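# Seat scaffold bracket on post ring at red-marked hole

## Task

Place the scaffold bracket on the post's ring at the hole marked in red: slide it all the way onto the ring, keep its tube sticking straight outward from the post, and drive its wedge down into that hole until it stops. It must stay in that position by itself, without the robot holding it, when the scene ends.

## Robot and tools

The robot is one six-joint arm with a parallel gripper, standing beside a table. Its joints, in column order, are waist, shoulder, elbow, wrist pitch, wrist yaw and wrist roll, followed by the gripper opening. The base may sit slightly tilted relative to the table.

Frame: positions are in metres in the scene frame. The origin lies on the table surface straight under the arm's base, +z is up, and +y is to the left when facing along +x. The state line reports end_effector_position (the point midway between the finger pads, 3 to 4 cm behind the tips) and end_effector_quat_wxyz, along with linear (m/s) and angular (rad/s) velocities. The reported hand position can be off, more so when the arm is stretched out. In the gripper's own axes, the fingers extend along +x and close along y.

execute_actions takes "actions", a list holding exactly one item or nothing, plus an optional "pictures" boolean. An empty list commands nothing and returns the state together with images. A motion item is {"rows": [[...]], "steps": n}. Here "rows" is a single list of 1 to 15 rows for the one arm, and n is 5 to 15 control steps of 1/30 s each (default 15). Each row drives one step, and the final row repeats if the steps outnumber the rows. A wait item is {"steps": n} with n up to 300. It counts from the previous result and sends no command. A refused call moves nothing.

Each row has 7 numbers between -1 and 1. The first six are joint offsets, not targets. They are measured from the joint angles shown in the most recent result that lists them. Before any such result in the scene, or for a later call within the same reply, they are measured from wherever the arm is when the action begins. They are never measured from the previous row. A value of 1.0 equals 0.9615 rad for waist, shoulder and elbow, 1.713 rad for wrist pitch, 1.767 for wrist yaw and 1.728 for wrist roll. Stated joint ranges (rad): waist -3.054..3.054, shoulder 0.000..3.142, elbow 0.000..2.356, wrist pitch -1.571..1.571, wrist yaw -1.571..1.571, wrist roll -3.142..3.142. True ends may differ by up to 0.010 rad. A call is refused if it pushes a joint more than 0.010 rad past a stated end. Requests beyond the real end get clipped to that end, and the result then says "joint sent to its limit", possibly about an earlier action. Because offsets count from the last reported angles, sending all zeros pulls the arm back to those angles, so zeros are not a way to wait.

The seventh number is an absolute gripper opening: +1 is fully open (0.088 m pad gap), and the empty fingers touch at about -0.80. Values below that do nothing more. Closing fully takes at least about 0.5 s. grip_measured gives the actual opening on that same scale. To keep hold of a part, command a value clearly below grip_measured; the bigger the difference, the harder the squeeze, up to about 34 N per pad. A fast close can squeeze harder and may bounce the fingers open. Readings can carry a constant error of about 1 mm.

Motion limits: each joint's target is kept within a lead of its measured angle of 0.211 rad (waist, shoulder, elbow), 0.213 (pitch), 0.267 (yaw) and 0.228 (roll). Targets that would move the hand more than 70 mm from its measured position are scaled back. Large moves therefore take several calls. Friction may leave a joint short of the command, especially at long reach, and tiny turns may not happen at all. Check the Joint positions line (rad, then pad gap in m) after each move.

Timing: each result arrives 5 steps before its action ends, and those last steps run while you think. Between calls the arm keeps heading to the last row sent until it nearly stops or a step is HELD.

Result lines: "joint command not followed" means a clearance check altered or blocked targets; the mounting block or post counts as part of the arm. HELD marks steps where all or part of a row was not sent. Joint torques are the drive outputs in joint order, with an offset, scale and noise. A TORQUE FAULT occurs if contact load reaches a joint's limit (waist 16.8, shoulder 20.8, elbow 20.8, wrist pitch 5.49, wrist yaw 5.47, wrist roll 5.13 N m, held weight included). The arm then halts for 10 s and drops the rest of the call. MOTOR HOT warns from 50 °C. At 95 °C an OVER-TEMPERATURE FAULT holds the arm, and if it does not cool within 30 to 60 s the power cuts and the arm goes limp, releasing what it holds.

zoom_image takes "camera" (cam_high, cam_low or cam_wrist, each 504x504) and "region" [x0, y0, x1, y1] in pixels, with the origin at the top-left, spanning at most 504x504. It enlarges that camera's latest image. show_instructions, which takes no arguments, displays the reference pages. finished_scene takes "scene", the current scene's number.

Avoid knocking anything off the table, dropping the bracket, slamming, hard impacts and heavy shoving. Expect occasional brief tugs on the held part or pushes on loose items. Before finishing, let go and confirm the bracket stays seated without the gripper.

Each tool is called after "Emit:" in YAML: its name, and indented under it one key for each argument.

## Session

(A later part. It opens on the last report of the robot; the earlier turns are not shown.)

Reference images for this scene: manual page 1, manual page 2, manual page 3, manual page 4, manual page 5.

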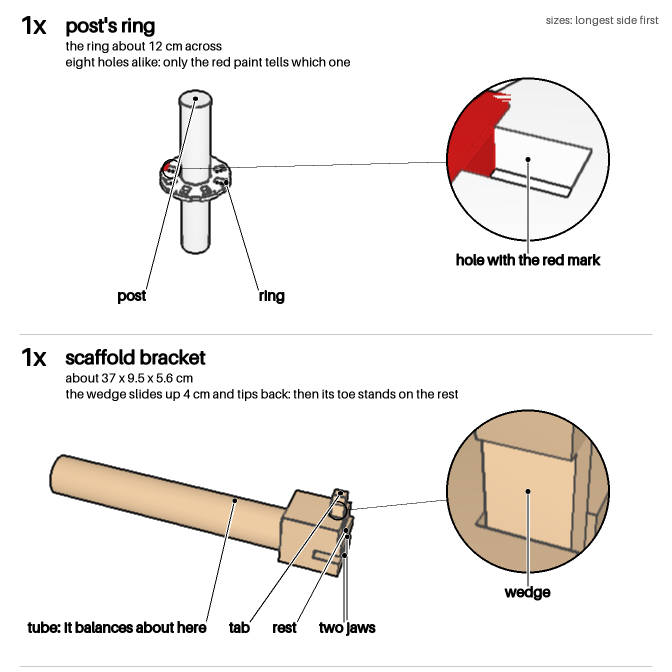

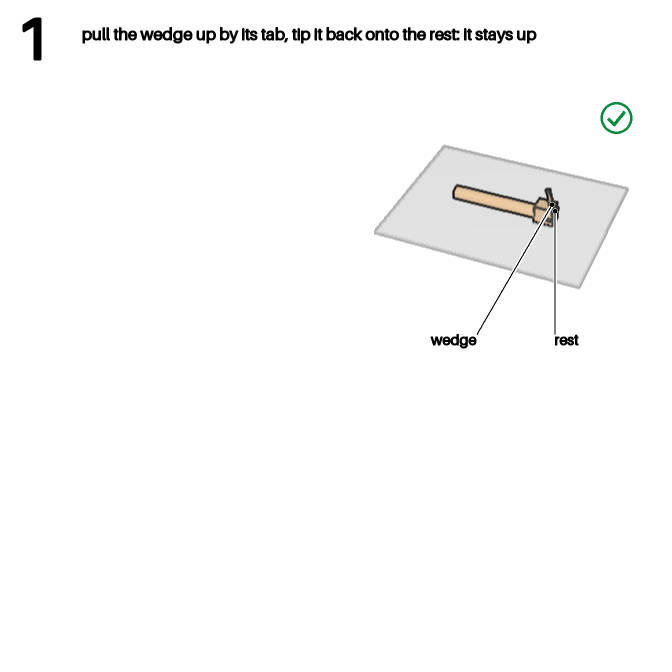

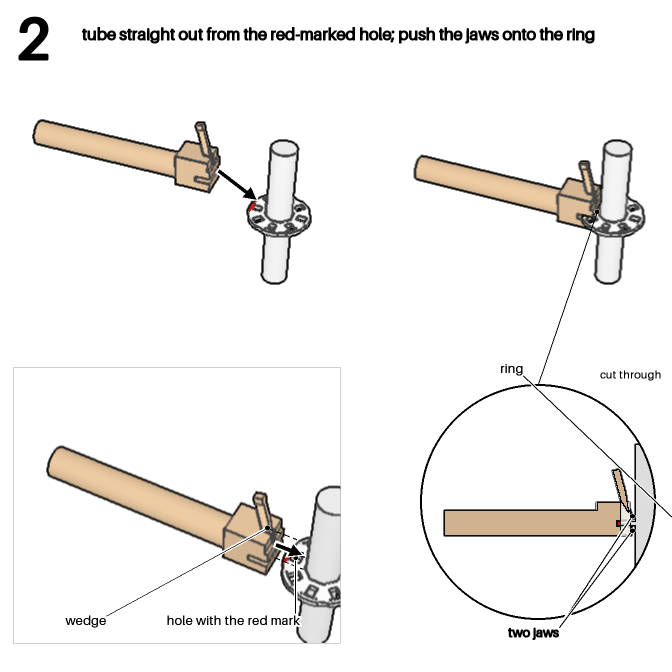

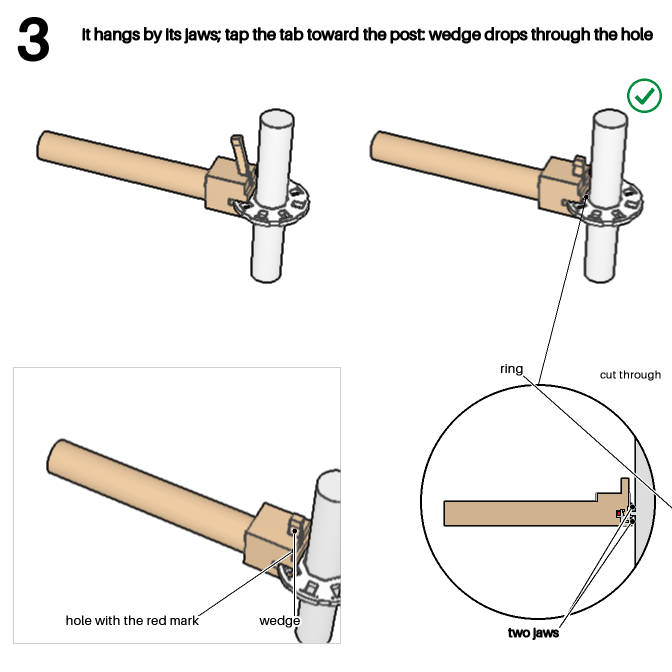

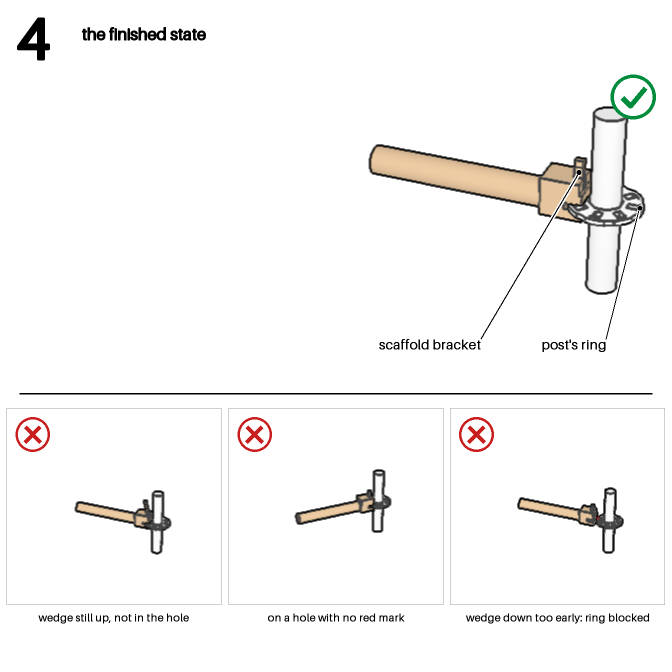

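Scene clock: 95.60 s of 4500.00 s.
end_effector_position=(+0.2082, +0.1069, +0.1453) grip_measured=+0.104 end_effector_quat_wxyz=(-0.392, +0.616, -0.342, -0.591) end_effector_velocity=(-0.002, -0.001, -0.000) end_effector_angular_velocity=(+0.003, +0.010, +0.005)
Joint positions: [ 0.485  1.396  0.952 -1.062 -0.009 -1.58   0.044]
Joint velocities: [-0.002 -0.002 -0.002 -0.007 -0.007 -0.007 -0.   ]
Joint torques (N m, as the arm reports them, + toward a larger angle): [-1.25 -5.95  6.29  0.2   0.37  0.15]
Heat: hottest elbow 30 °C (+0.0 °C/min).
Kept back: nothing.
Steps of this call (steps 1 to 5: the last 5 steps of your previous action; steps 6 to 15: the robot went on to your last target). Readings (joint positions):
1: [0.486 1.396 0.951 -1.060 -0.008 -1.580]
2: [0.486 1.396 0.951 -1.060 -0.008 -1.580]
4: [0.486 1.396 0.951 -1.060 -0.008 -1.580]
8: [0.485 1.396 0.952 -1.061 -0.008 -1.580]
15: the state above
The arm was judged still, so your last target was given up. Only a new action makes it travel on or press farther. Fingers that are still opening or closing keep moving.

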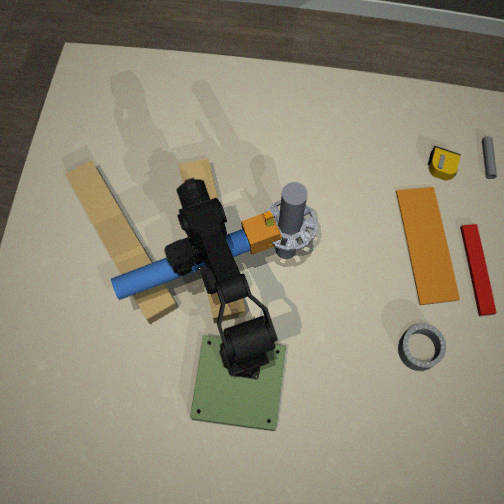

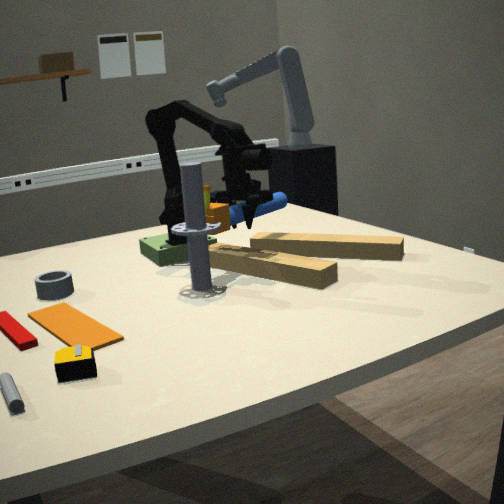

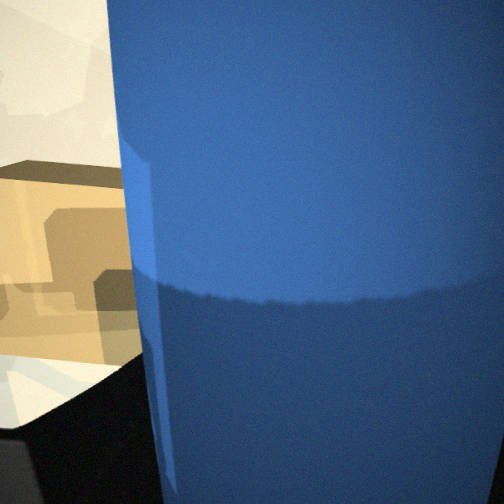

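Emit:
execute_actions:
  actions:
    - {"rows": [[0.005,0.035,0.03,0.005,0,0,-0.3]], "steps": 15}

Emit:
execute_actions:
  actions:
    - {"steps": 12}
  pictures: true

Emit:
zoom_image:
  camera: "cam_low"
  region: [150, 150, 310, 300]

Scene clock: 96.13 s of 4500.00 s.
end_effector_position=(+0.2110, +0.1086, +0.1430) grip_measured=+0.088 end_effector_quat_wxyz=(-0.389, +0.615, -0.347, -0.593) end_effector_velocity=(-0.001, -0.003, -0.001) end_effector_angular_velocity=(-0.012, +0.007, +0.004)
Joint positions: [ 0.488  1.421  0.963 -1.06  -0.006 -1.576  0.043]
Joint velocities: [-0.002  0.002 -0.002 -0.007  0.007 -0.007  0.   ]
Joint torques (N m, as the arm reports them, + toward a larger angle): [ 0.08 -3.96  6.17  1.07 -0.26 -0.14]
Heat: hottest elbow 30 °C (+0.0 °C/min).
Steps of this call (steps 1 to 6: nothing new was sent; steps 7 to 16: the first 10 steps of this action). Readings (joint positions):
7: [0.485 1.401 0.953 -1.063 -0.008 -1.579]
8: [0.487 1.407 0.957 -1.064 -0.007 -1.579]
10: [0.488 1.418 0.962 -1.060 -0.006 -1.577]
14: [0.488 1.420 0.963 -1.060 -0.006 -1.576]
16: the state above

Scene clock: 96.53 s of 4500.00 s.
end_effector_position=(+0.2110, +0.1086, +0.1430) grip_measured=+0.088 end_effector_quat_wxyz=(-0.389, +0.615, -0.347, -0.593) end_effector_velocity=(-0.006, -0.000, -0.000) end_effector_angular_velocity=(+0.009, +0.029, +0.006)
Joint positions: [ 0.488  1.421  0.964 -1.06  -0.006 -1.576  0.043]
Joint velocities: [-0.002 -0.002 -0.002 -0.022 -0.022 -0.007 -0.   ]
Joint torques (N m, as the arm reports them, + toward a larger angle): [ 0.17 -3.97  6.19  1.1  -0.26 -0.13]
Heat: hottest elbow 30 °C (+0.0 °C/min).
Kept back: nothing.
Steps of this call (steps 1 to 5: the last 5 steps of your previous action; steps 6 to 12: the robot went on to your last target). Readings (joint positions):
1: [0.488 1.421 0.963 -1.060 -0.006 -1.576]
2: [0.488 1.421 0.963 -1.060 -0.006 -1.576]
4: [0.488 1.421 0.964 -1.060 -0.006 -1.576]
8: [0.488 1.421 0.964 -1.060 -0.006 -1.576]
12: the state above

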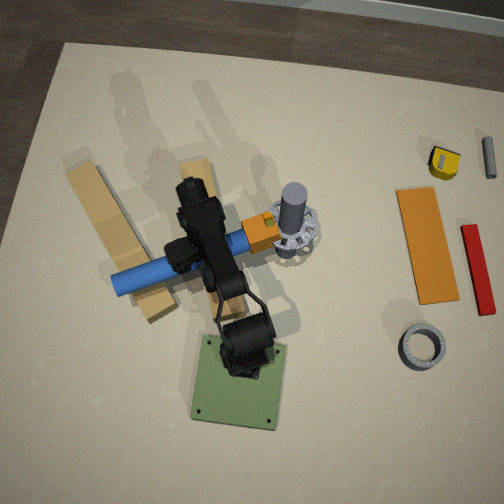

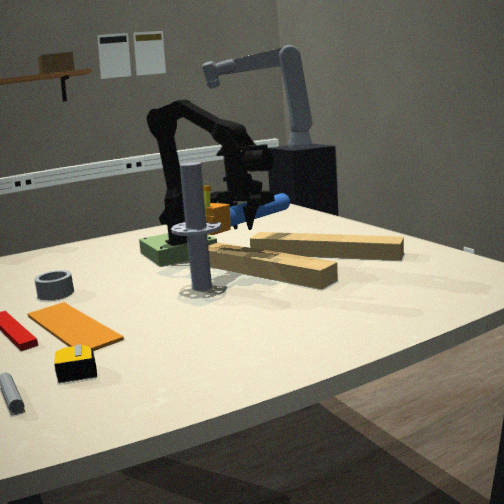

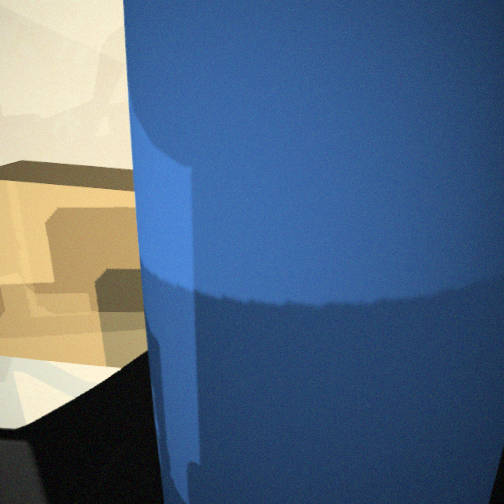

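Region (150, 150, 310, 300) of cam_low's 504x504 image, scaled by 3.150, with more detail than that image has; it fills the top 472 rows of this view, and the rest is white.

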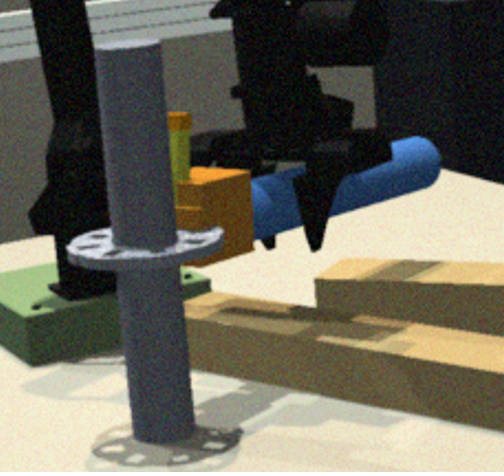

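Emit:
execute_actions:
  actions:
    - {"rows": [[0.02,0,0,0,0,0,-0.35]], "steps": 15}

Emit:
execute_actions:
  actions:
    - {"steps": 12}
  pictures: true

Emit:
zoom_image:
  camera: "cam_low"
  region: [150, 150, 310, 300]

Scene clock: 97.10 s of 4500.00 s.
end_effector_position=(+0.2109, +0.1086, +0.1430) grip_measured=+0.088 end_effector_quat_wxyz=(-0.388, +0.616, -0.348, -0.591) end_effector_velocity=(-0.005, -0.002, -0.000) end_effector_angular_velocity=(-0.004, +0.023, +0.005)
Joint positions: [ 0.491  1.421  0.964 -1.061 -0.001 -1.573  0.043]
Joint velocities: [-0.002 -0.002 -0.002 -0.022 -0.007 -0.007 -0.   ]
Joint torques (N m, as the arm reports them, + toward a larger angle): [ 1.57 -5.    4.53  0.65 -0.36 -0.07]
Heat: hottest elbow 30 °C (+0.0 °C/min).
Steps of this call (steps 1 to 7: the robot went on to your last target; steps 8 to 17: the first 10 steps of this action). Readings (joint positions):
8: [0.488 1.421 0.964 -1.060 -0.005 -1.575]
9: [0.489 1.421 0.964 -1.060 -0.004 -1.575]
11: [0.490 1.421 0.964 -1.061 -0.002 -1.574]
15: [0.491 1.421 0.964 -1.061 -0.002 -1.574]
17: the state above

Scene clock: 97.50 s of 4500.00 s.
end_effector_position=(+0.2109, +0.1085, +0.1430) grip_measured=+0.088 end_effector_quat_wxyz=(-0.387, +0.616, -0.348, -0.591) end_effector_velocity=(+0.001, -0.000, +0.000) end_effector_angular_velocity=(-0.004, -0.010, +0.009)
Joint positions: [ 0.492  1.421  0.964 -1.061 -0.    -1.573  0.043]
Joint velocities: [ 0.002 -0.002 -0.002  0.007  0.007 -0.007 -0.   ]
Joint torques (N m, as the arm reports them, + toward a larger angle): [ 1.53 -4.96  4.59  0.62 -0.38 -0.11]
Heat: hottest elbow 30 °C (+0.0 °C/min).
Kept back: nothing.
Steps of this call (steps 1 to 5: the last 5 steps of your previous action; steps 6 to 12: the robot went on to your last target). Readings (joint positions):
1: [0.491 1.421 0.964 -1.061 -0.001 -1.573]
2: [0.491 1.421 0.964 -1.061 -0.001 -1.573]
4: [0.491 1.421 0.964 -1.061 -0.001 -1.573]
8: [0.492 1.421 0.964 -1.061 -0.000 -1.573]
12: the state above

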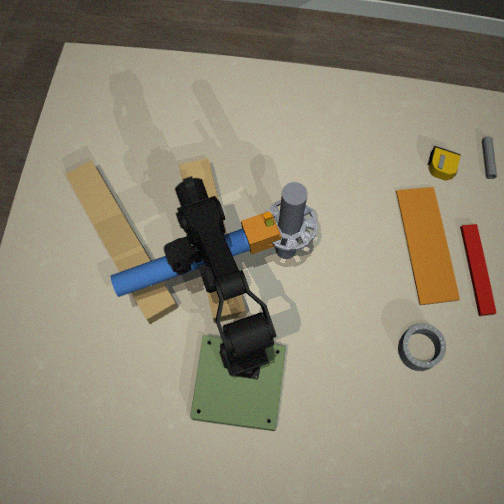

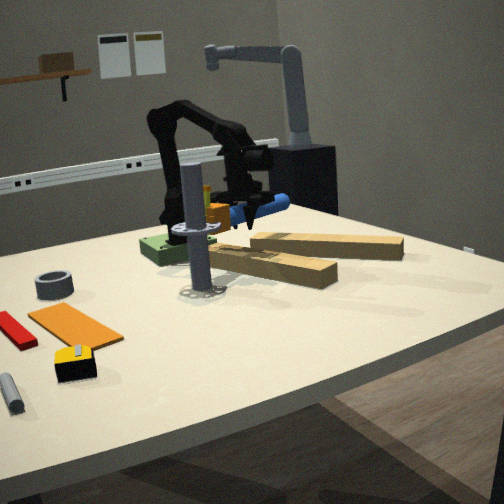

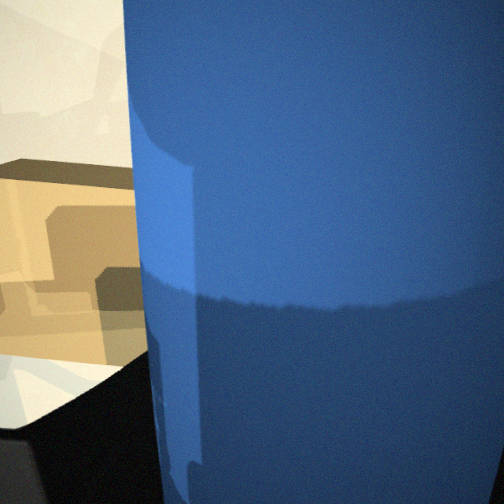

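Region (150, 150, 310, 300) of cam_low's 504x504 image, scaled by 3.150, with more detail than that image has; it fills the top 472 rows of this view, and the rest is white.

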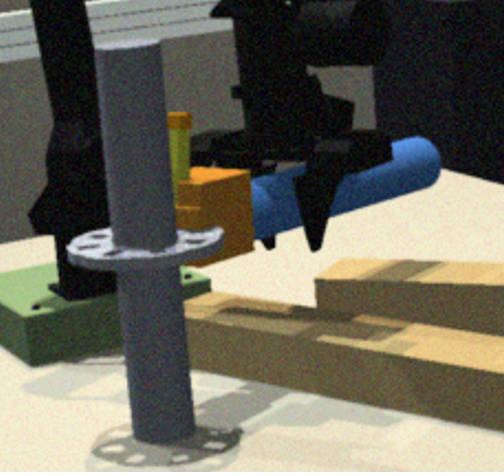

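Emit:
execute_actions:
  actions:
    - {"rows": [[-0.015,-0.06,-0.04,-0.012,0,0,-0.35]], "steps": 15}

Emit:
execute_actions:
  actions:
    - {"steps": 12}
  pictures: true

Emit:
zoom_image:
  camera: "cam_low"
  region: [150, 150, 310, 300]

Scene clock: 98.57 s of 4500.00 s.
end_effector_position=(+0.2022, +0.1042, +0.1436) grip_measured=+0.088 end_effector_quat_wxyz=(-0.383, +0.618, -0.341, -0.596) end_effector_velocity=(-0.001, +0.000, -0.000) end_effector_angular_velocity=(+0.009, -0.003, +0.005)
Joint positions: [ 0.488  1.38   0.933 -1.069 -0.006 -1.594  0.043]
Joint velocities: [-0.002 -0.007 -0.007  0.007 -0.007 -0.007 -0.   ]
Joint torques (N m, as the arm reports them, + toward a larger angle): [-1.19 -6.62  3.9  -0.22  0.09  0.66]
Heat: hottest elbow 30 °C (+0.0 °C/min).
Steps of this call (steps 1 to 15: the robot went on to your last target; steps 16 to 22: nothing new was sent; steps 23 to 32: the first 10 steps of this action). Readings (joint positions):
23: [0.491 1.415 0.960 -1.060 -0.001 -1.574]
24: [0.489 1.407 0.955 -1.056 -0.004 -1.581]
26: [0.488 1.390 0.943 -1.067 -0.006 -1.585]
30: [0.488 1.380 0.934 -1.070 -0.006 -1.594]
32: the state above

Scene clock: 98.97 s of 4500.00 s.
end_effector_position=(+0.2023, +0.1043, +0.1437) grip_measured=+0.088 end_effector_quat_wxyz=(-0.383, +0.618, -0.341, -0.595) end_effector_velocity=(-0.006, -0.003, -0.002) end_effector_angular_velocity=(-0.006, +0.027, +0.005)
Joint positions: [ 0.488  1.38   0.933 -1.069 -0.006 -1.594  0.043]
Joint velocities: [-0.002 -0.002 -0.007 -0.022 -0.007 -0.007 -0.   ]
Joint torques (N m, as the arm reports them, + toward a larger angle): [-1.18 -6.67  3.86 -0.29  0.1   0.66]
Heat: hottest elbow 30 °C (+0.0 °C/min).
Kept back: nothing.
Steps of this call (steps 1 to 5: the last 5 steps of your previous action; steps 6 to 12: the robot went on to your last target). Readings (joint positions):
1: [0.488 1.380 0.933 -1.069 -0.006 -1.594]
2: [0.488 1.380 0.933 -1.069 -0.006 -1.594]
4: [0.488 1.380 0.933 -1.069 -0.006 -1.594]
8: [0.488 1.380 0.933 -1.069 -0.006 -1.594]
12: the state above

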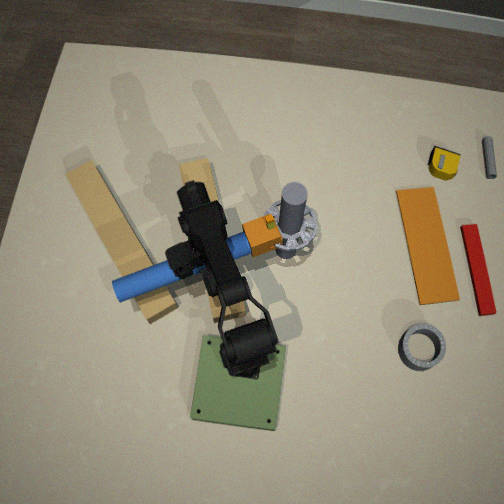

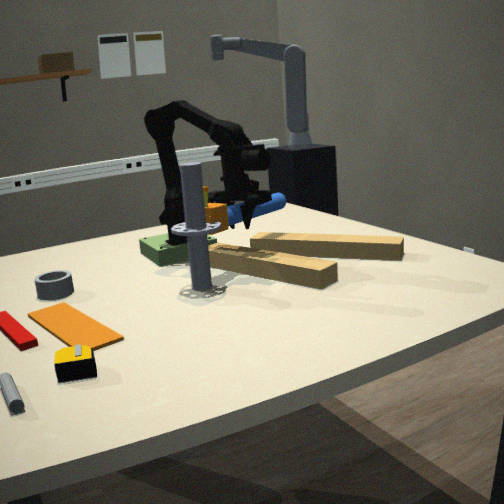

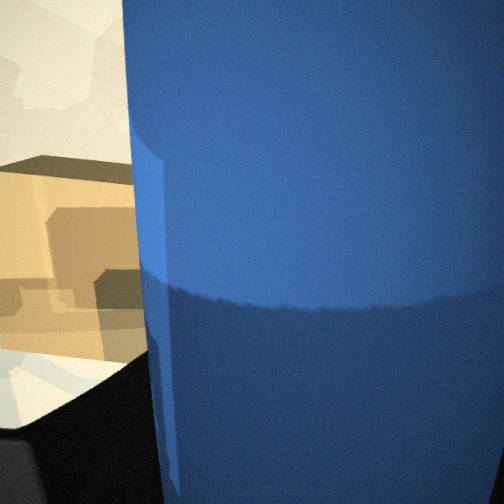

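Region (150, 150, 310, 300) of cam_low's 504x504 image, scaled by 3.150, with more detail than that image has; it fills the top 472 rows of this view, and the rest is white.

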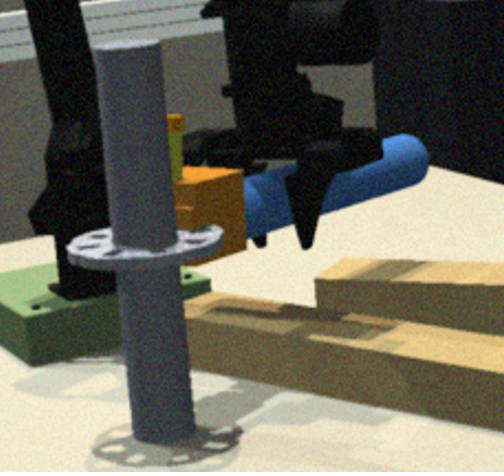

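Emit:
execute_actions:
  actions:
    - {"rows": [[-0.015,-0.05,-0.03,-0.01,0,0,-0.35]], "steps": 15}

Emit:
execute_actions:
  actions:
    - {"steps": 12}
  pictures: true

Emit:
zoom_image:
  camera: "cam_low"
  region: [150, 150, 310, 300]

Scene clock: 99.50 s of 4500.00 s.
end_effector_position=(+0.1990, +0.1026, +0.1445) grip_measured=+0.088 end_effector_quat_wxyz=(-0.380, +0.624, -0.329, -0.598) end_effector_velocity=(-0.003, +0.001, +0.001) end_effector_angular_velocity=(+0.018, +0.012, +0.007)
Joint positions: [ 0.486  1.354  0.916 -1.065 -0.01  -1.621  0.043]
Joint velocities: [-0.002 -0.007 -0.002 -0.007 -0.022 -0.007 -0.   ]
Joint torques (N m, as the arm reports them, + toward a larger angle): [-1.22 -7.13  3.55 -0.86  0.03  0.86]
Heat: hottest elbow 30 °C (+0.0 °C/min).
Steps of this call (steps 1 to 6: the robot went on to your last target; steps 7 to 16: the first 10 steps of this action). Readings (joint positions):
7: [0.488 1.375 0.930 -1.067 -0.006 -1.596]
8: [0.488 1.368 0.924 -1.065 -0.006 -1.605]
10: [0.487 1.357 0.917 -1.065 -0.008 -1.619]
14: [0.486 1.354 0.916 -1.065 -0.010 -1.621]
16: the state above

Scene clock: 99.90 s of 4500.00 s.
end_effector_position=(+0.1989, +0.1026, +0.1445) grip_measured=+0.088 end_effector_quat_wxyz=(-0.380, +0.624, -0.329, -0.598) end_effector_velocity=(+0.002, +0.002, -0.001) end_effector_angular_velocity=(+0.013, -0.013, +0.020)
Joint positions: [ 0.486  1.353  0.915 -1.065 -0.01  -1.621  0.043]
Joint velocities: [-0.002 -0.002 -0.007  0.022 -0.007 -0.022  0.   ]
Joint torques (N m, as the arm reports them, + toward a larger angle): [-1.27 -7.04  3.6  -0.86  0.04  0.83]
Heat: hottest elbow 30 °C (+0.0 °C/min).
Kept back: nothing.
Steps of this call (steps 1 to 5: the last 5 steps of your previous action; steps 6 to 12: the robot went on to your last target). Readings (joint positions):
1: [0.486 1.354 0.915 -1.065 -0.010 -1.621]
2: [0.486 1.353 0.915 -1.065 -0.010 -1.621]
4: [0.486 1.353 0.915 -1.065 -0.010 -1.621]
8: [0.486 1.353 0.915 -1.065 -0.010 -1.621]
12: the state above

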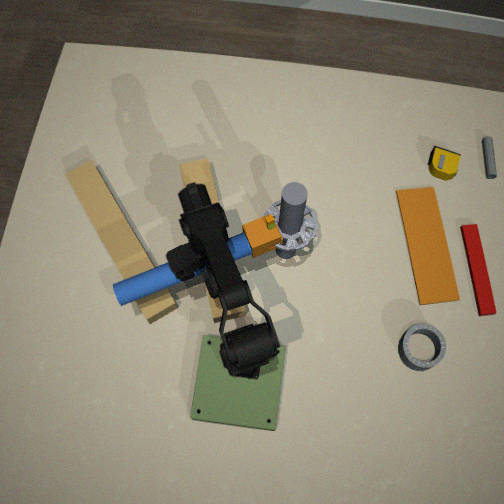

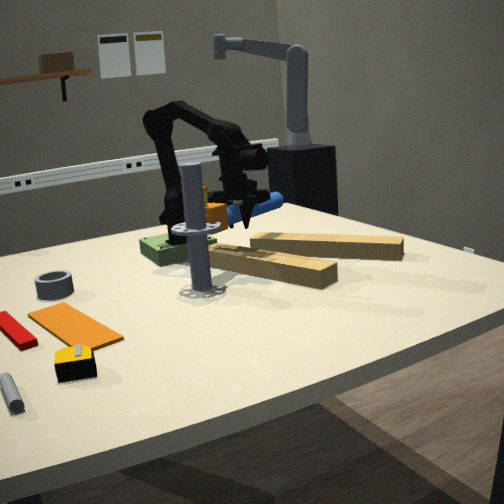

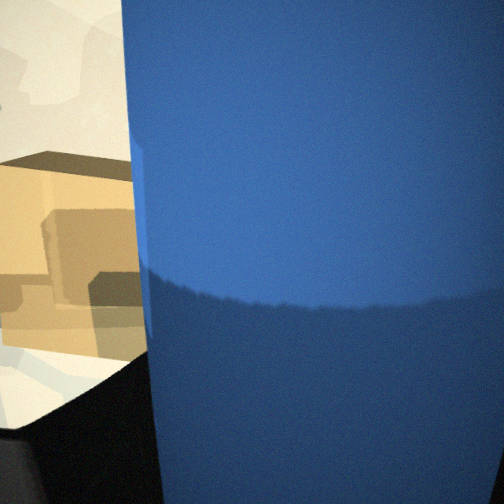

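Region (150, 150, 310, 300) of cam_low's 504x504 image, scaled by 3.150, with more detail than that image has; it fills the top 472 rows of this view, and the rest is white.

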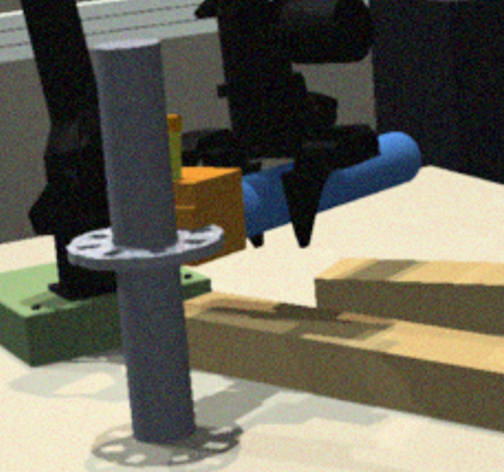

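Emit:
execute_actions:
  actions:
    - {"rows": [[-0.01,0.05,0.035,0.008,0.006,0.027,-0.35]], "steps": 15}

Emit:
execute_actions:
  actions:
    - {"rows": [[0,0,-0.005,0,0,0,0.5],[0,0,-0.005,0,0,0,1.0]], "steps": 15}

Emit:
execute_actions:
  actions:
    - {"rows": [[0,-0.05,0.4,-0.2,0,0,1.0]], "steps": 15}

Emit:
execute_actions:
  actions:
    - {"steps": 25}
  pictures: true

Scene clock: 101.03 s of 4500.00 s.
end_effector_position=(+0.2045, +0.1051, +0.1424) grip_measured=+0.087 end_effector_quat_wxyz=(-0.388, +0.615, -0.345, -0.593) end_effector_velocity=(-0.001, -0.001, +0.000) end_effector_angular_velocity=(-0.010, +0.003, +0.009)
Joint positions: [ 0.487  1.391  0.937 -1.062 -0.007 -1.581  0.043]
Joint velocities: [ 0.002  0.002  0.002 -0.007  0.007 -0.007 -0.   ]
Joint torques (N m, as the arm reports them, + toward a larger angle): [-1.1  -3.57  5.64  1.24  0.2   0.15]
Heat: hottest elbow 30 °C (+0.0 °C/min).
Steps of this call (steps 1 to 15: the robot went on to your last target; steps 16 to 24: nothing new was sent; steps 25 to 34: the first 10 steps of this action). Readings (joint positions):
25: [0.486 1.360 0.918 -1.066 -0.010 -1.619]
26: [0.487 1.369 0.924 -1.065 -0.008 -1.607]
28: [0.487 1.385 0.933 -1.062 -0.007 -1.588]
32: [0.487 1.390 0.936 -1.062 -0.007 -1.582]
34: the state above

Scene clock: 101.53 s of 4500.00 s.
end_effector_position=(+0.2046, +0.1052, +0.1424) grip_measured=+0.811 end_effector_quat_wxyz=(-0.388, +0.615, -0.345, -0.593) end_effector_velocity=(-0.003, +0.001, +0.001) end_effector_angular_velocity=(+0.018, +0.012, +0.006)
Joint positions: [ 0.487  1.391  0.937 -1.061 -0.007 -1.581  0.079]
Joint velocities: [-0.002 -0.007 -0.002 -0.007 -0.022 -0.007  0.175]
Joint torques (N m, as the arm reports them, + toward a larger angle): [-0.05 -4.7   4.13  0.57 -0.13  0.  ]
Heat: hottest elbow 30 °C (+0.0 °C/min).
Steps of this call (steps 1 to 5: the last 5 steps of your previous action; steps 6 to 15: the first 10 steps of this action, its rows measured from where the robot was after step 5). Readings (joint positions):
5: [0.487 1.391 0.937 -1.062 -0.007 -1.581]
6: [0.487 1.391 0.937 -1.062 -0.007 -1.581]
7: [0.487 1.391 0.937 -1.062 -0.007 -1.581]
9: [0.487 1.391 0.937 -1.062 -0.007 -1.581]
13: [0.487 1.391 0.937 -1.061 -0.007 -1.581]
15: the state above

Scene clock: 102.03 s of 4500.00 s.
end_effector_position=(+0.2102, +0.1081, +0.2496) grip_measured=+1.000 end_effector_quat_wxyz=(-0.418, +0.633, -0.313, -0.572) end_effector_velocity=(-0.019, -0.012, +0.016) end_effector_angular_velocity=(-0.040, +0.065, -0.011)
Joint positions: [ 0.487  1.334  1.311 -1.389 -0.007 -1.581  0.088]
Joint velocities: [-0.002 -0.007  0.071 -0.154  0.007  0.007  0.   ]
Joint torques (N m, as the arm reports them, + toward a larger angle): [-0.03 -3.39  4.94  0.61 -0.17  0.  ]
Heat: hottest elbow 30 °C (+0.0 °C/min).
Steps of this call (steps 1 to 5: the last 5 steps of your previous action; steps 6 to 15: the first 10 steps of this action, its rows measured from where the robot was after step 5). Readings (joint positions):
5: [0.487 1.391 0.937 -1.061 -0.007 -1.581]
6: [0.487 1.388 0.965 -1.106 -0.007 -1.581]
7: [0.487 1.390 1.011 -1.185 -0.007 -1.581]
9: [0.487 1.371 1.126 -1.288 -0.007 -1.581]
13: [0.487 1.338 1.294 -1.369 -0.007 -1.581]
15: the state above

Scene clock: 102.87 s of 4500.00 s.
end_effector_position=(+0.2086, +0.1073, +0.2490) grip_measured=+1.000 end_effector_quat_wxyz=(-0.414, +0.630, -0.317, -0.575) end_effector_velocity=(-0.001, -0.002, -0.000) end_effector_angular_velocity=(-0.011, +0.003, +0.004)
Joint positions: [ 0.487  1.338  1.313 -1.4   -0.007 -1.581  0.088]
Joint velocities: [-0.002 -0.002 -0.002 -0.007  0.007 -0.007  0.   ]
Joint torques (N m, as the arm reports them, + toward a larger angle): [-0.03 -3.96  5.46  0.53 -0.15  0.  ]
Heat: hottest elbow 30 °C (+0.0 °C/min).
Kept back: nothing.
Steps of this call (steps 1 to 5: the last 5 steps of your previous action; steps 6 to 25: the robot went on to your last target). Readings (joint positions):
1: [0.487 1.335 1.312 -1.392 -0.007 -1.581]
2: [0.487 1.337 1.312 -1.395 -0.007 -1.581]
4: [0.487 1.338 1.312 -1.398 -0.007 -1.581]
8: [0.487 1.338 1.313 -1.400 -0.007 -1.581]
25: the state above

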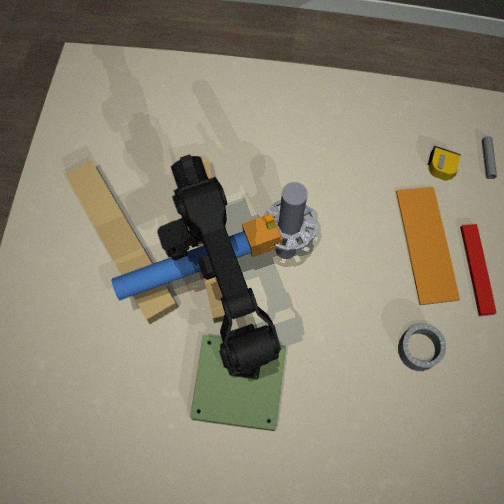

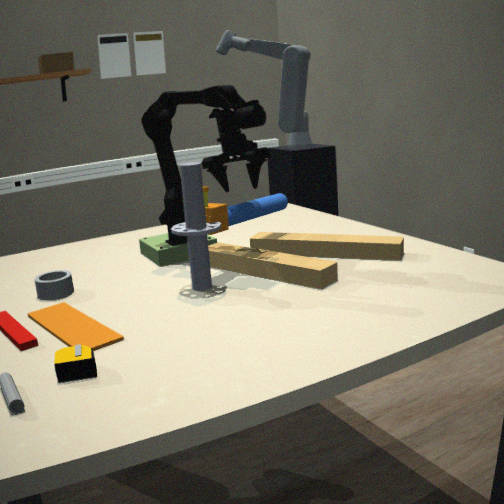

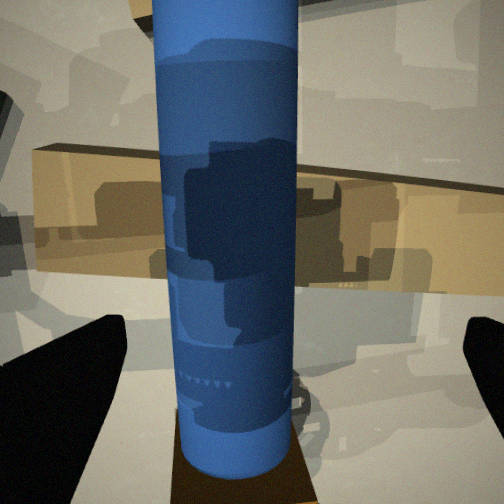

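Emit:
execute_actions:
  actions:
    - {"rows": [[-0.12,0.15,0.285,-0.096,0.293,-0.124,-0.8]], "steps": 15}

Emit:
execute_actions:
  actions:
    - {"steps": 30}
  pictures: true

Scene clock: 104.23 s of 4500.00 s.
end_effector_position=(+0.2600, +0.0220, +0.3030) grip_measured=-0.150 end_effector_quat_wxyz=(-0.262, +0.753, -0.414, -0.439) end_effector_velocity=(+0.012, -0.033, +0.028) end_effector_angular_velocity=(-0.260, -0.051, +0.021)
Joint positions: [ 0.373  1.47   1.576 -1.556  0.483 -1.788  0.032]
Joint velocities: [-0.002  0.032  0.071 -0.051  0.256 -0.066 -0.175]
Joint torques (N m, as the arm reports them, + toward a larger angle): [-0.16 -4.13  4.99  0.41  0.37 -0.09]
Heat: hottest elbow 30 °C (+0.0 °C/min).
Steps of this call (steps 1 to 15: the robot went on to your last target; steps 16 to 31: nothing new was sent; steps 32 to 41: the first 10 steps of this action). Readings (joint positions):
32: [0.479 1.361 1.345 -1.445 0.037 -1.629]
33: [0.451 1.396 1.403 -1.499 0.123 -1.684]
35: [0.402 1.449 1.500 -1.508 0.282 -1.740]
39: [0.373 1.469 1.567 -1.554 0.458 -1.781]
41: the state above

Scene clock: 105.23 s of 4500.00 s.
end_effector_position=(+0.2612, +0.0190, +0.3042) grip_measured=-0.785 end_effector_quat_wxyz=(-0.251, +0.757, -0.419, -0.434) end_effector_velocity=(-0.002, -0.002, +0.000) end_effector_angular_velocity=(-0.007, +0.001, -0.010)
Joint positions: [ 0.373  1.476  1.579 -1.562  0.507 -1.793  0.001]
Joint velocities: [-0.002 -0.002 -0.002 -0.007  0.007  0.007  0.   ]
Joint torques (N m, as the arm reports them, + toward a larger angle): [-0.21 -4.48  5.18  0.46  0.4  -0.1 ]
Heat: hottest elbow 30 °C (+0.0 °C/min).
Kept back: nothing.
Steps of this call (steps 1 to 5: the last 5 steps of your previous action; steps 6 to 30: the robot went on to your last target). Readings (joint positions):
1: [0.373 1.471 1.577 -1.559 0.491 -1.789]
2: [0.373 1.472 1.578 -1.560 0.496 -1.791]
4: [0.373 1.474 1.578 -1.561 0.502 -1.792]
8: [0.373 1.476 1.579 -1.561 0.506 -1.793]
30: the state above
The arm was judged still, so your last target was given up. Only a new action makes it travel on or press farther. Fingers that are still opening or closing keep moving.

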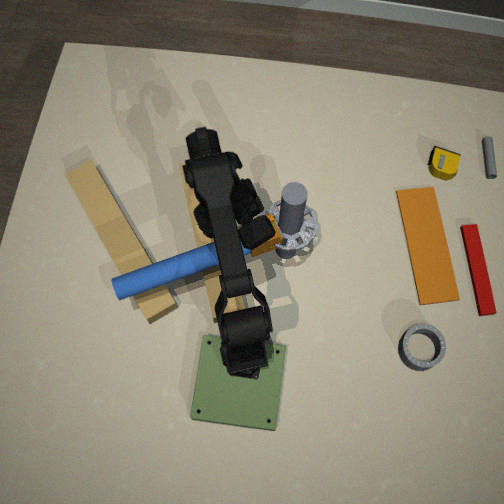

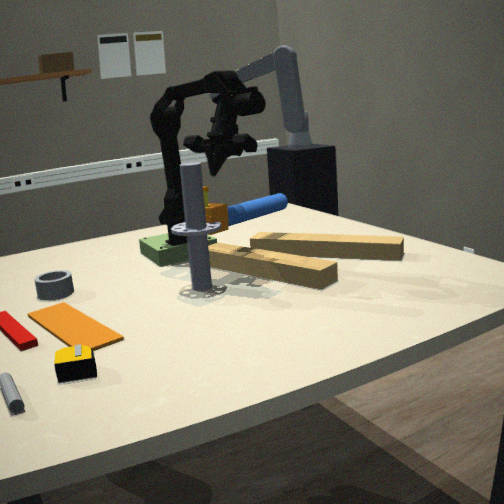

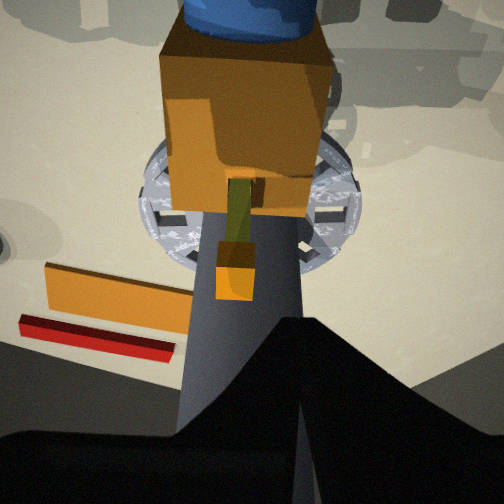

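Emit:
execute_actions:
  actions:
    - {"rows": [[-0.06,0.01,-0.03,0,0,0,0.1]], "steps": 15}

Emit:
execute_actions:
  actions:
    - {"steps": 20}
  pictures: true

Scene clock: 106.90 s of 4500.00 s.
end_effector_position=(+0.2603, +0.0042, +0.2980) grip_measured=+0.088 end_effector_quat_wxyz=(-0.255, +0.741, -0.444, -0.434) end_effector_velocity=(+0.001, -0.001, +0.001) end_effector_angular_velocity=(-0.010, +0.000, +0.016)
Joint positions: [ 0.319  1.48   1.559 -1.562  0.507 -1.793  0.043]
Joint velocities: [-0.002 -0.002 -0.002  0.007  0.007 -0.022 -0.009]
Joint torques (N m, as the arm reports them, + toward a larger angle): [-0.4  -4.69  3.76  0.63  0.25 -0.01]
Heat: hottest elbow 30 °C (+0.0 °C/min).
Steps of this call (steps 1 to 40: nothing new was sent; steps 41 to 50: the first 10 steps of this action). Readings (joint positions):
41: [0.368 1.476 1.578 -1.562 0.507 -1.793]
42: [0.355 1.476 1.574 -1.562 0.507 -1.793]
44: [0.330 1.477 1.566 -1.562 0.507 -1.793]
48: [0.319 1.480 1.560 -1.562 0.507 -1.793]
50: the state above

Scene clock: 107.57 s of 4500.00 s.
end_effector_position=(+0.2602, +0.0040, +0.2979) grip_measured=+0.100 end_effector_quat_wxyz=(-0.255, +0.741, -0.444, -0.434) end_effector_velocity=(-0.005, -0.001, -0.001) end_effector_angular_velocity=(-0.001, +0.026, +0.005)
Joint positions: [ 0.318  1.48   1.559 -1.562  0.507 -1.793  0.044]
Joint velocities: [-0.002 -0.002 -0.002 -0.022 -0.007 -0.007  0.   ]
Joint torques (N m, as the arm reports them, + toward a larger angle): [-0.28 -4.65  3.68  0.62  0.27 -0.02]
Heat: hottest elbow 30 °C (+0.0 °C/min).
Kept back: nothing.
Steps of this call (steps 1 to 5: the last 5 steps of your previous action; steps 6 to 15: the robot went on to your last target; steps 16 to 20: nothing new was sent). Readings (joint positions):
1: [0.319 1.480 1.559 -1.562 0.507 -1.793]
2: [0.318 1.480 1.559 -1.562 0.507 -1.793]
4: [0.318 1.480 1.559 -1.562 0.507 -1.793]
8: [0.318 1.480 1.559 -1.562 0.507 -1.793]
20: the state above
The arm was judged still, so your last target was given up. Only a new action makes it travel on or press farther. Fingers that are still opening or closing keep moving.

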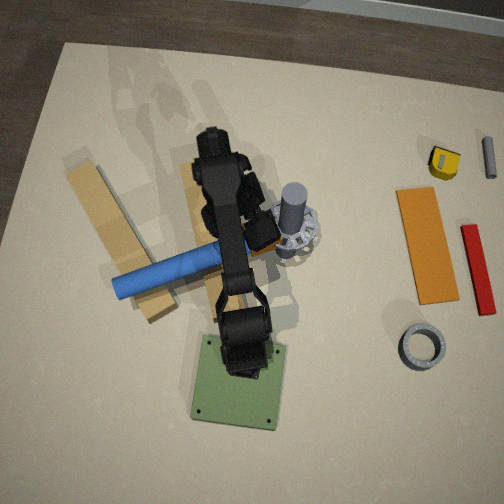

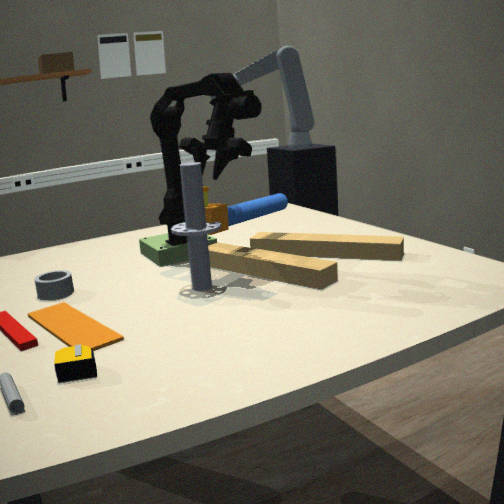

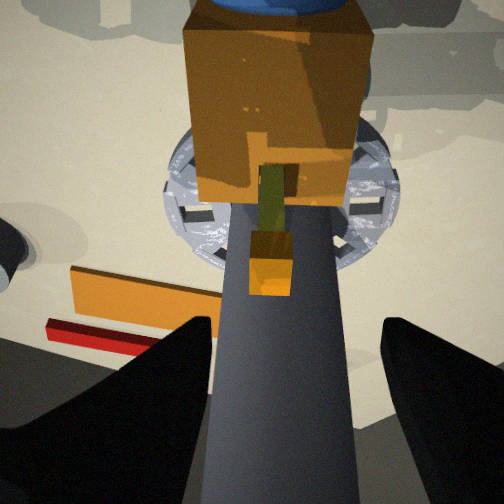

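Emit:
execute_actions:
  actions:
    - {"rows": [[-0.003,-0.009,-0.09,0,0,0,0.1]], "steps": 15}

Emit:
execute_actions:
  actions:
    - {"steps": 20}
  pictures: true

Scene clock: 108.27 s of 4500.00 s.
end_effector_position=(+0.2500, +0.0008, +0.2794) grip_measured=+0.100 end_effector_quat_wxyz=(-0.232, +0.728, -0.458, -0.455) end_effector_velocity=(-0.002, -0.002, +0.000) end_effector_angular_velocity=(-0.010, +0.008, +0.004)
Joint positions: [ 0.318  1.474  1.481 -1.563  0.507 -1.793  0.044]
Joint velocities: [-0.002 -0.002 -0.002 -0.007  0.007 -0.007 -0.   ]
Joint torques (N m, as the arm reports them, + toward a larger angle): [-0.28 -5.69  3.67  0.56  0.25 -0.03]
Heat: hottest elbow 30 °C (+0.0 °C/min).
Steps of this call (steps 1 to 11: nothing new was sent; steps 12 to 21: the first 10 steps of this action). Readings (joint positions):
12: [0.318 1.479 1.548 -1.558 0.507 -1.793]
13: [0.318 1.474 1.531 -1.558 0.507 -1.793]
15: [0.318 1.473 1.500 -1.563 0.507 -1.793]
19: [0.318 1.474 1.481 -1.563 0.507 -1.793]
21: the state above

Scene clock: 108.93 s of 4500.00 s.
end_effector_position=(+0.2499, +0.0007, +0.2793) grip_measured=+0.100 end_effector_quat_wxyz=(-0.231, +0.728, -0.458, -0.455) end_effector_velocity=(-0.002, -0.002, +0.001) end_effector_angular_velocity=(-0.009, +0.004, +0.004)
Joint positions: [ 0.318  1.474  1.481 -1.563  0.507 -1.793  0.044]
Joint velocities: [-0.002 -0.007 -0.002 -0.007  0.007 -0.007  0.   ]
Joint torques (N m, as the arm reports them, + toward a larger angle): [-0.26 -5.67  3.74  0.58  0.25 -0.02]
Heat: hottest elbow 30 °C (+0.0 °C/min).
Kept back: nothing.
Steps of this call (steps 1 to 5: the last 5 steps of your previous action; steps 6 to 15: the robot went on to your last target; steps 16 to 20: nothing new was sent). Readings (joint positions):
1: [0.318 1.474 1.481 -1.563 0.507 -1.793]
2: [0.318 1.474 1.481 -1.563 0.507 -1.793]
4: [0.318 1.474 1.481 -1.563 0.507 -1.793]
8: [0.318 1.474 1.481 -1.563 0.507 -1.793]
20: the state above
The arm was judged still, so your last target was given up. Only a new action makes it travel on or press farther. Fingers that are still opening or closing keep moving.

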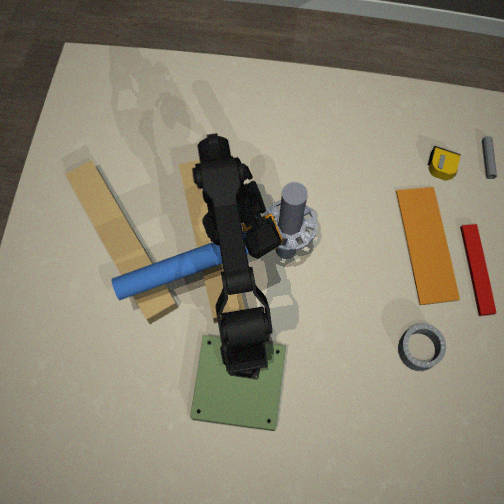

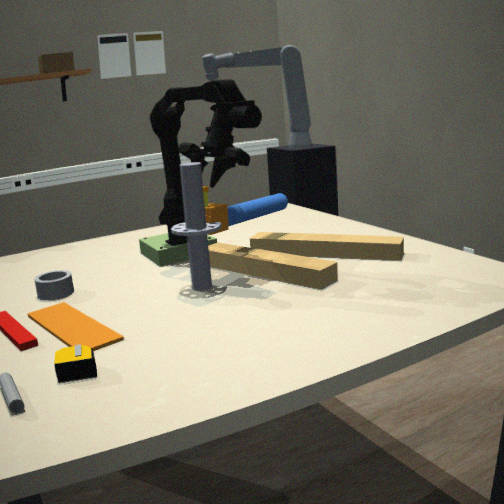

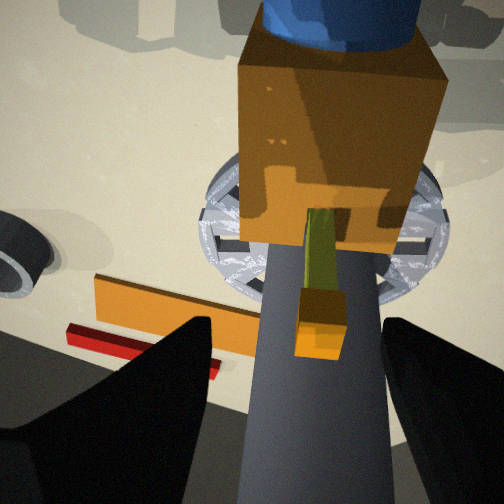

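Emit:
execute_actions:
  actions:
    - {"rows": [[-0.02,0.054,-0.023,0,0,0,0.1]], "steps": 15}

Emit:
execute_actions:
  actions:
    - {"steps": 20}
  pictures: true

Scene clock: 109.60 s of 4500.00 s.
end_effector_position=(+0.2532, -0.0023, +0.2645) grip_measured=+0.100 end_effector_quat_wxyz=(-0.214, +0.712, -0.475, -0.471) end_effector_velocity=(+0.001, -0.001, -0.002) end_effector_angular_velocity=(+0.009, -0.004, -0.014)
Joint positions: [ 0.302  1.522  1.464 -1.563  0.507 -1.793  0.044]
Joint velocities: [-0.007  0.002 -0.002  0.007 -0.007  0.007  0.   ]
Joint torques (N m, as the arm reports them, + toward a larger angle): [-0.37 -5.28  3.91  0.37  0.25 -0.03]
Heat: hottest elbow 30 °C (+0.0 °C/min).
Steps of this call (steps 1 to 10: nothing new was sent; steps 11 to 20: the first 10 steps of this action). Readings (joint positions):
11: [0.316 1.479 1.479 -1.563 0.507 -1.793]
12: [0.312 1.485 1.479 -1.563 0.507 -1.793]
14: [0.305 1.503 1.473 -1.563 0.507 -1.793]
18: [0.302 1.522 1.464 -1.563 0.507 -1.793]
20: the state above

Scene clock: 110.27 s of 4500.00 s.
end_effector_position=(+0.2532, -0.0024, +0.2645) grip_measured=+0.100 end_effector_quat_wxyz=(-0.214, +0.712, -0.475, -0.471) end_effector_velocity=(+0.002, -0.001, +0.002) end_effector_angular_velocity=(-0.003, -0.017, -0.009)
Joint positions: [ 0.301  1.522  1.464 -1.563  0.507 -1.793  0.044]
Joint velocities: [-0.002 -0.002  0.002  0.007  0.007  0.007 -0.   ]
Joint torques (N m, as the arm reports them, + toward a larger angle): [-0.29 -5.17  3.87  0.37  0.24 -0.03]
Heat: hottest elbow 30 °C (+0.0 °C/min).
Kept back: nothing.
Steps of this call (steps 1 to 5: the last 5 steps of your previous action; steps 6 to 15: the robot went on to your last target; steps 16 to 20: nothing new was sent). Readings (joint positions):
1: [0.302 1.522 1.464 -1.563 0.507 -1.793]
2: [0.302 1.522 1.464 -1.563 0.507 -1.793]
4: [0.302 1.522 1.464 -1.563 0.507 -1.793]
8: [0.301 1.522 1.464 -1.563 0.507 -1.793]
20: the state above
The arm was judged still, so your last target was given up. Only a new action makes it travel on or press farther. Fingers that are still opening or closing keep moving.

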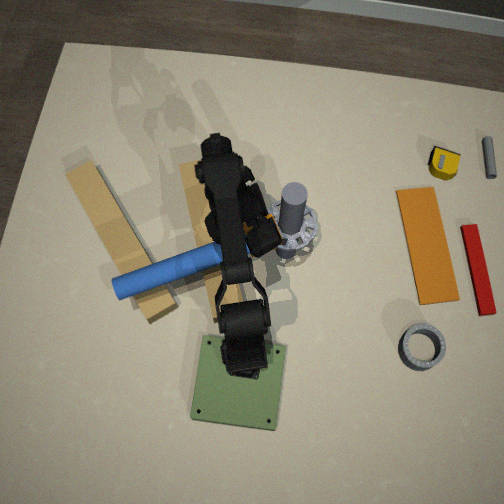

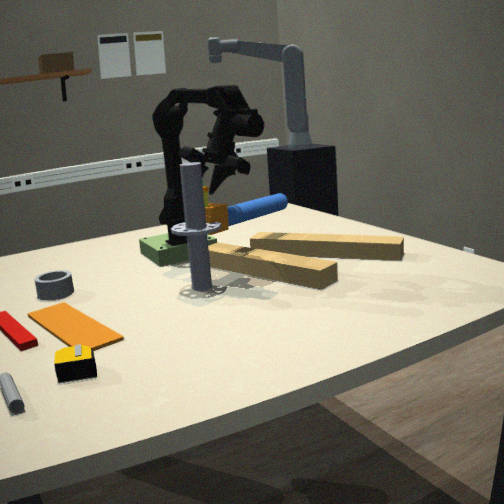

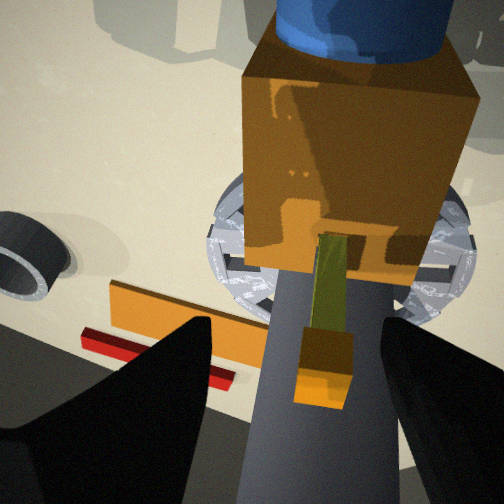

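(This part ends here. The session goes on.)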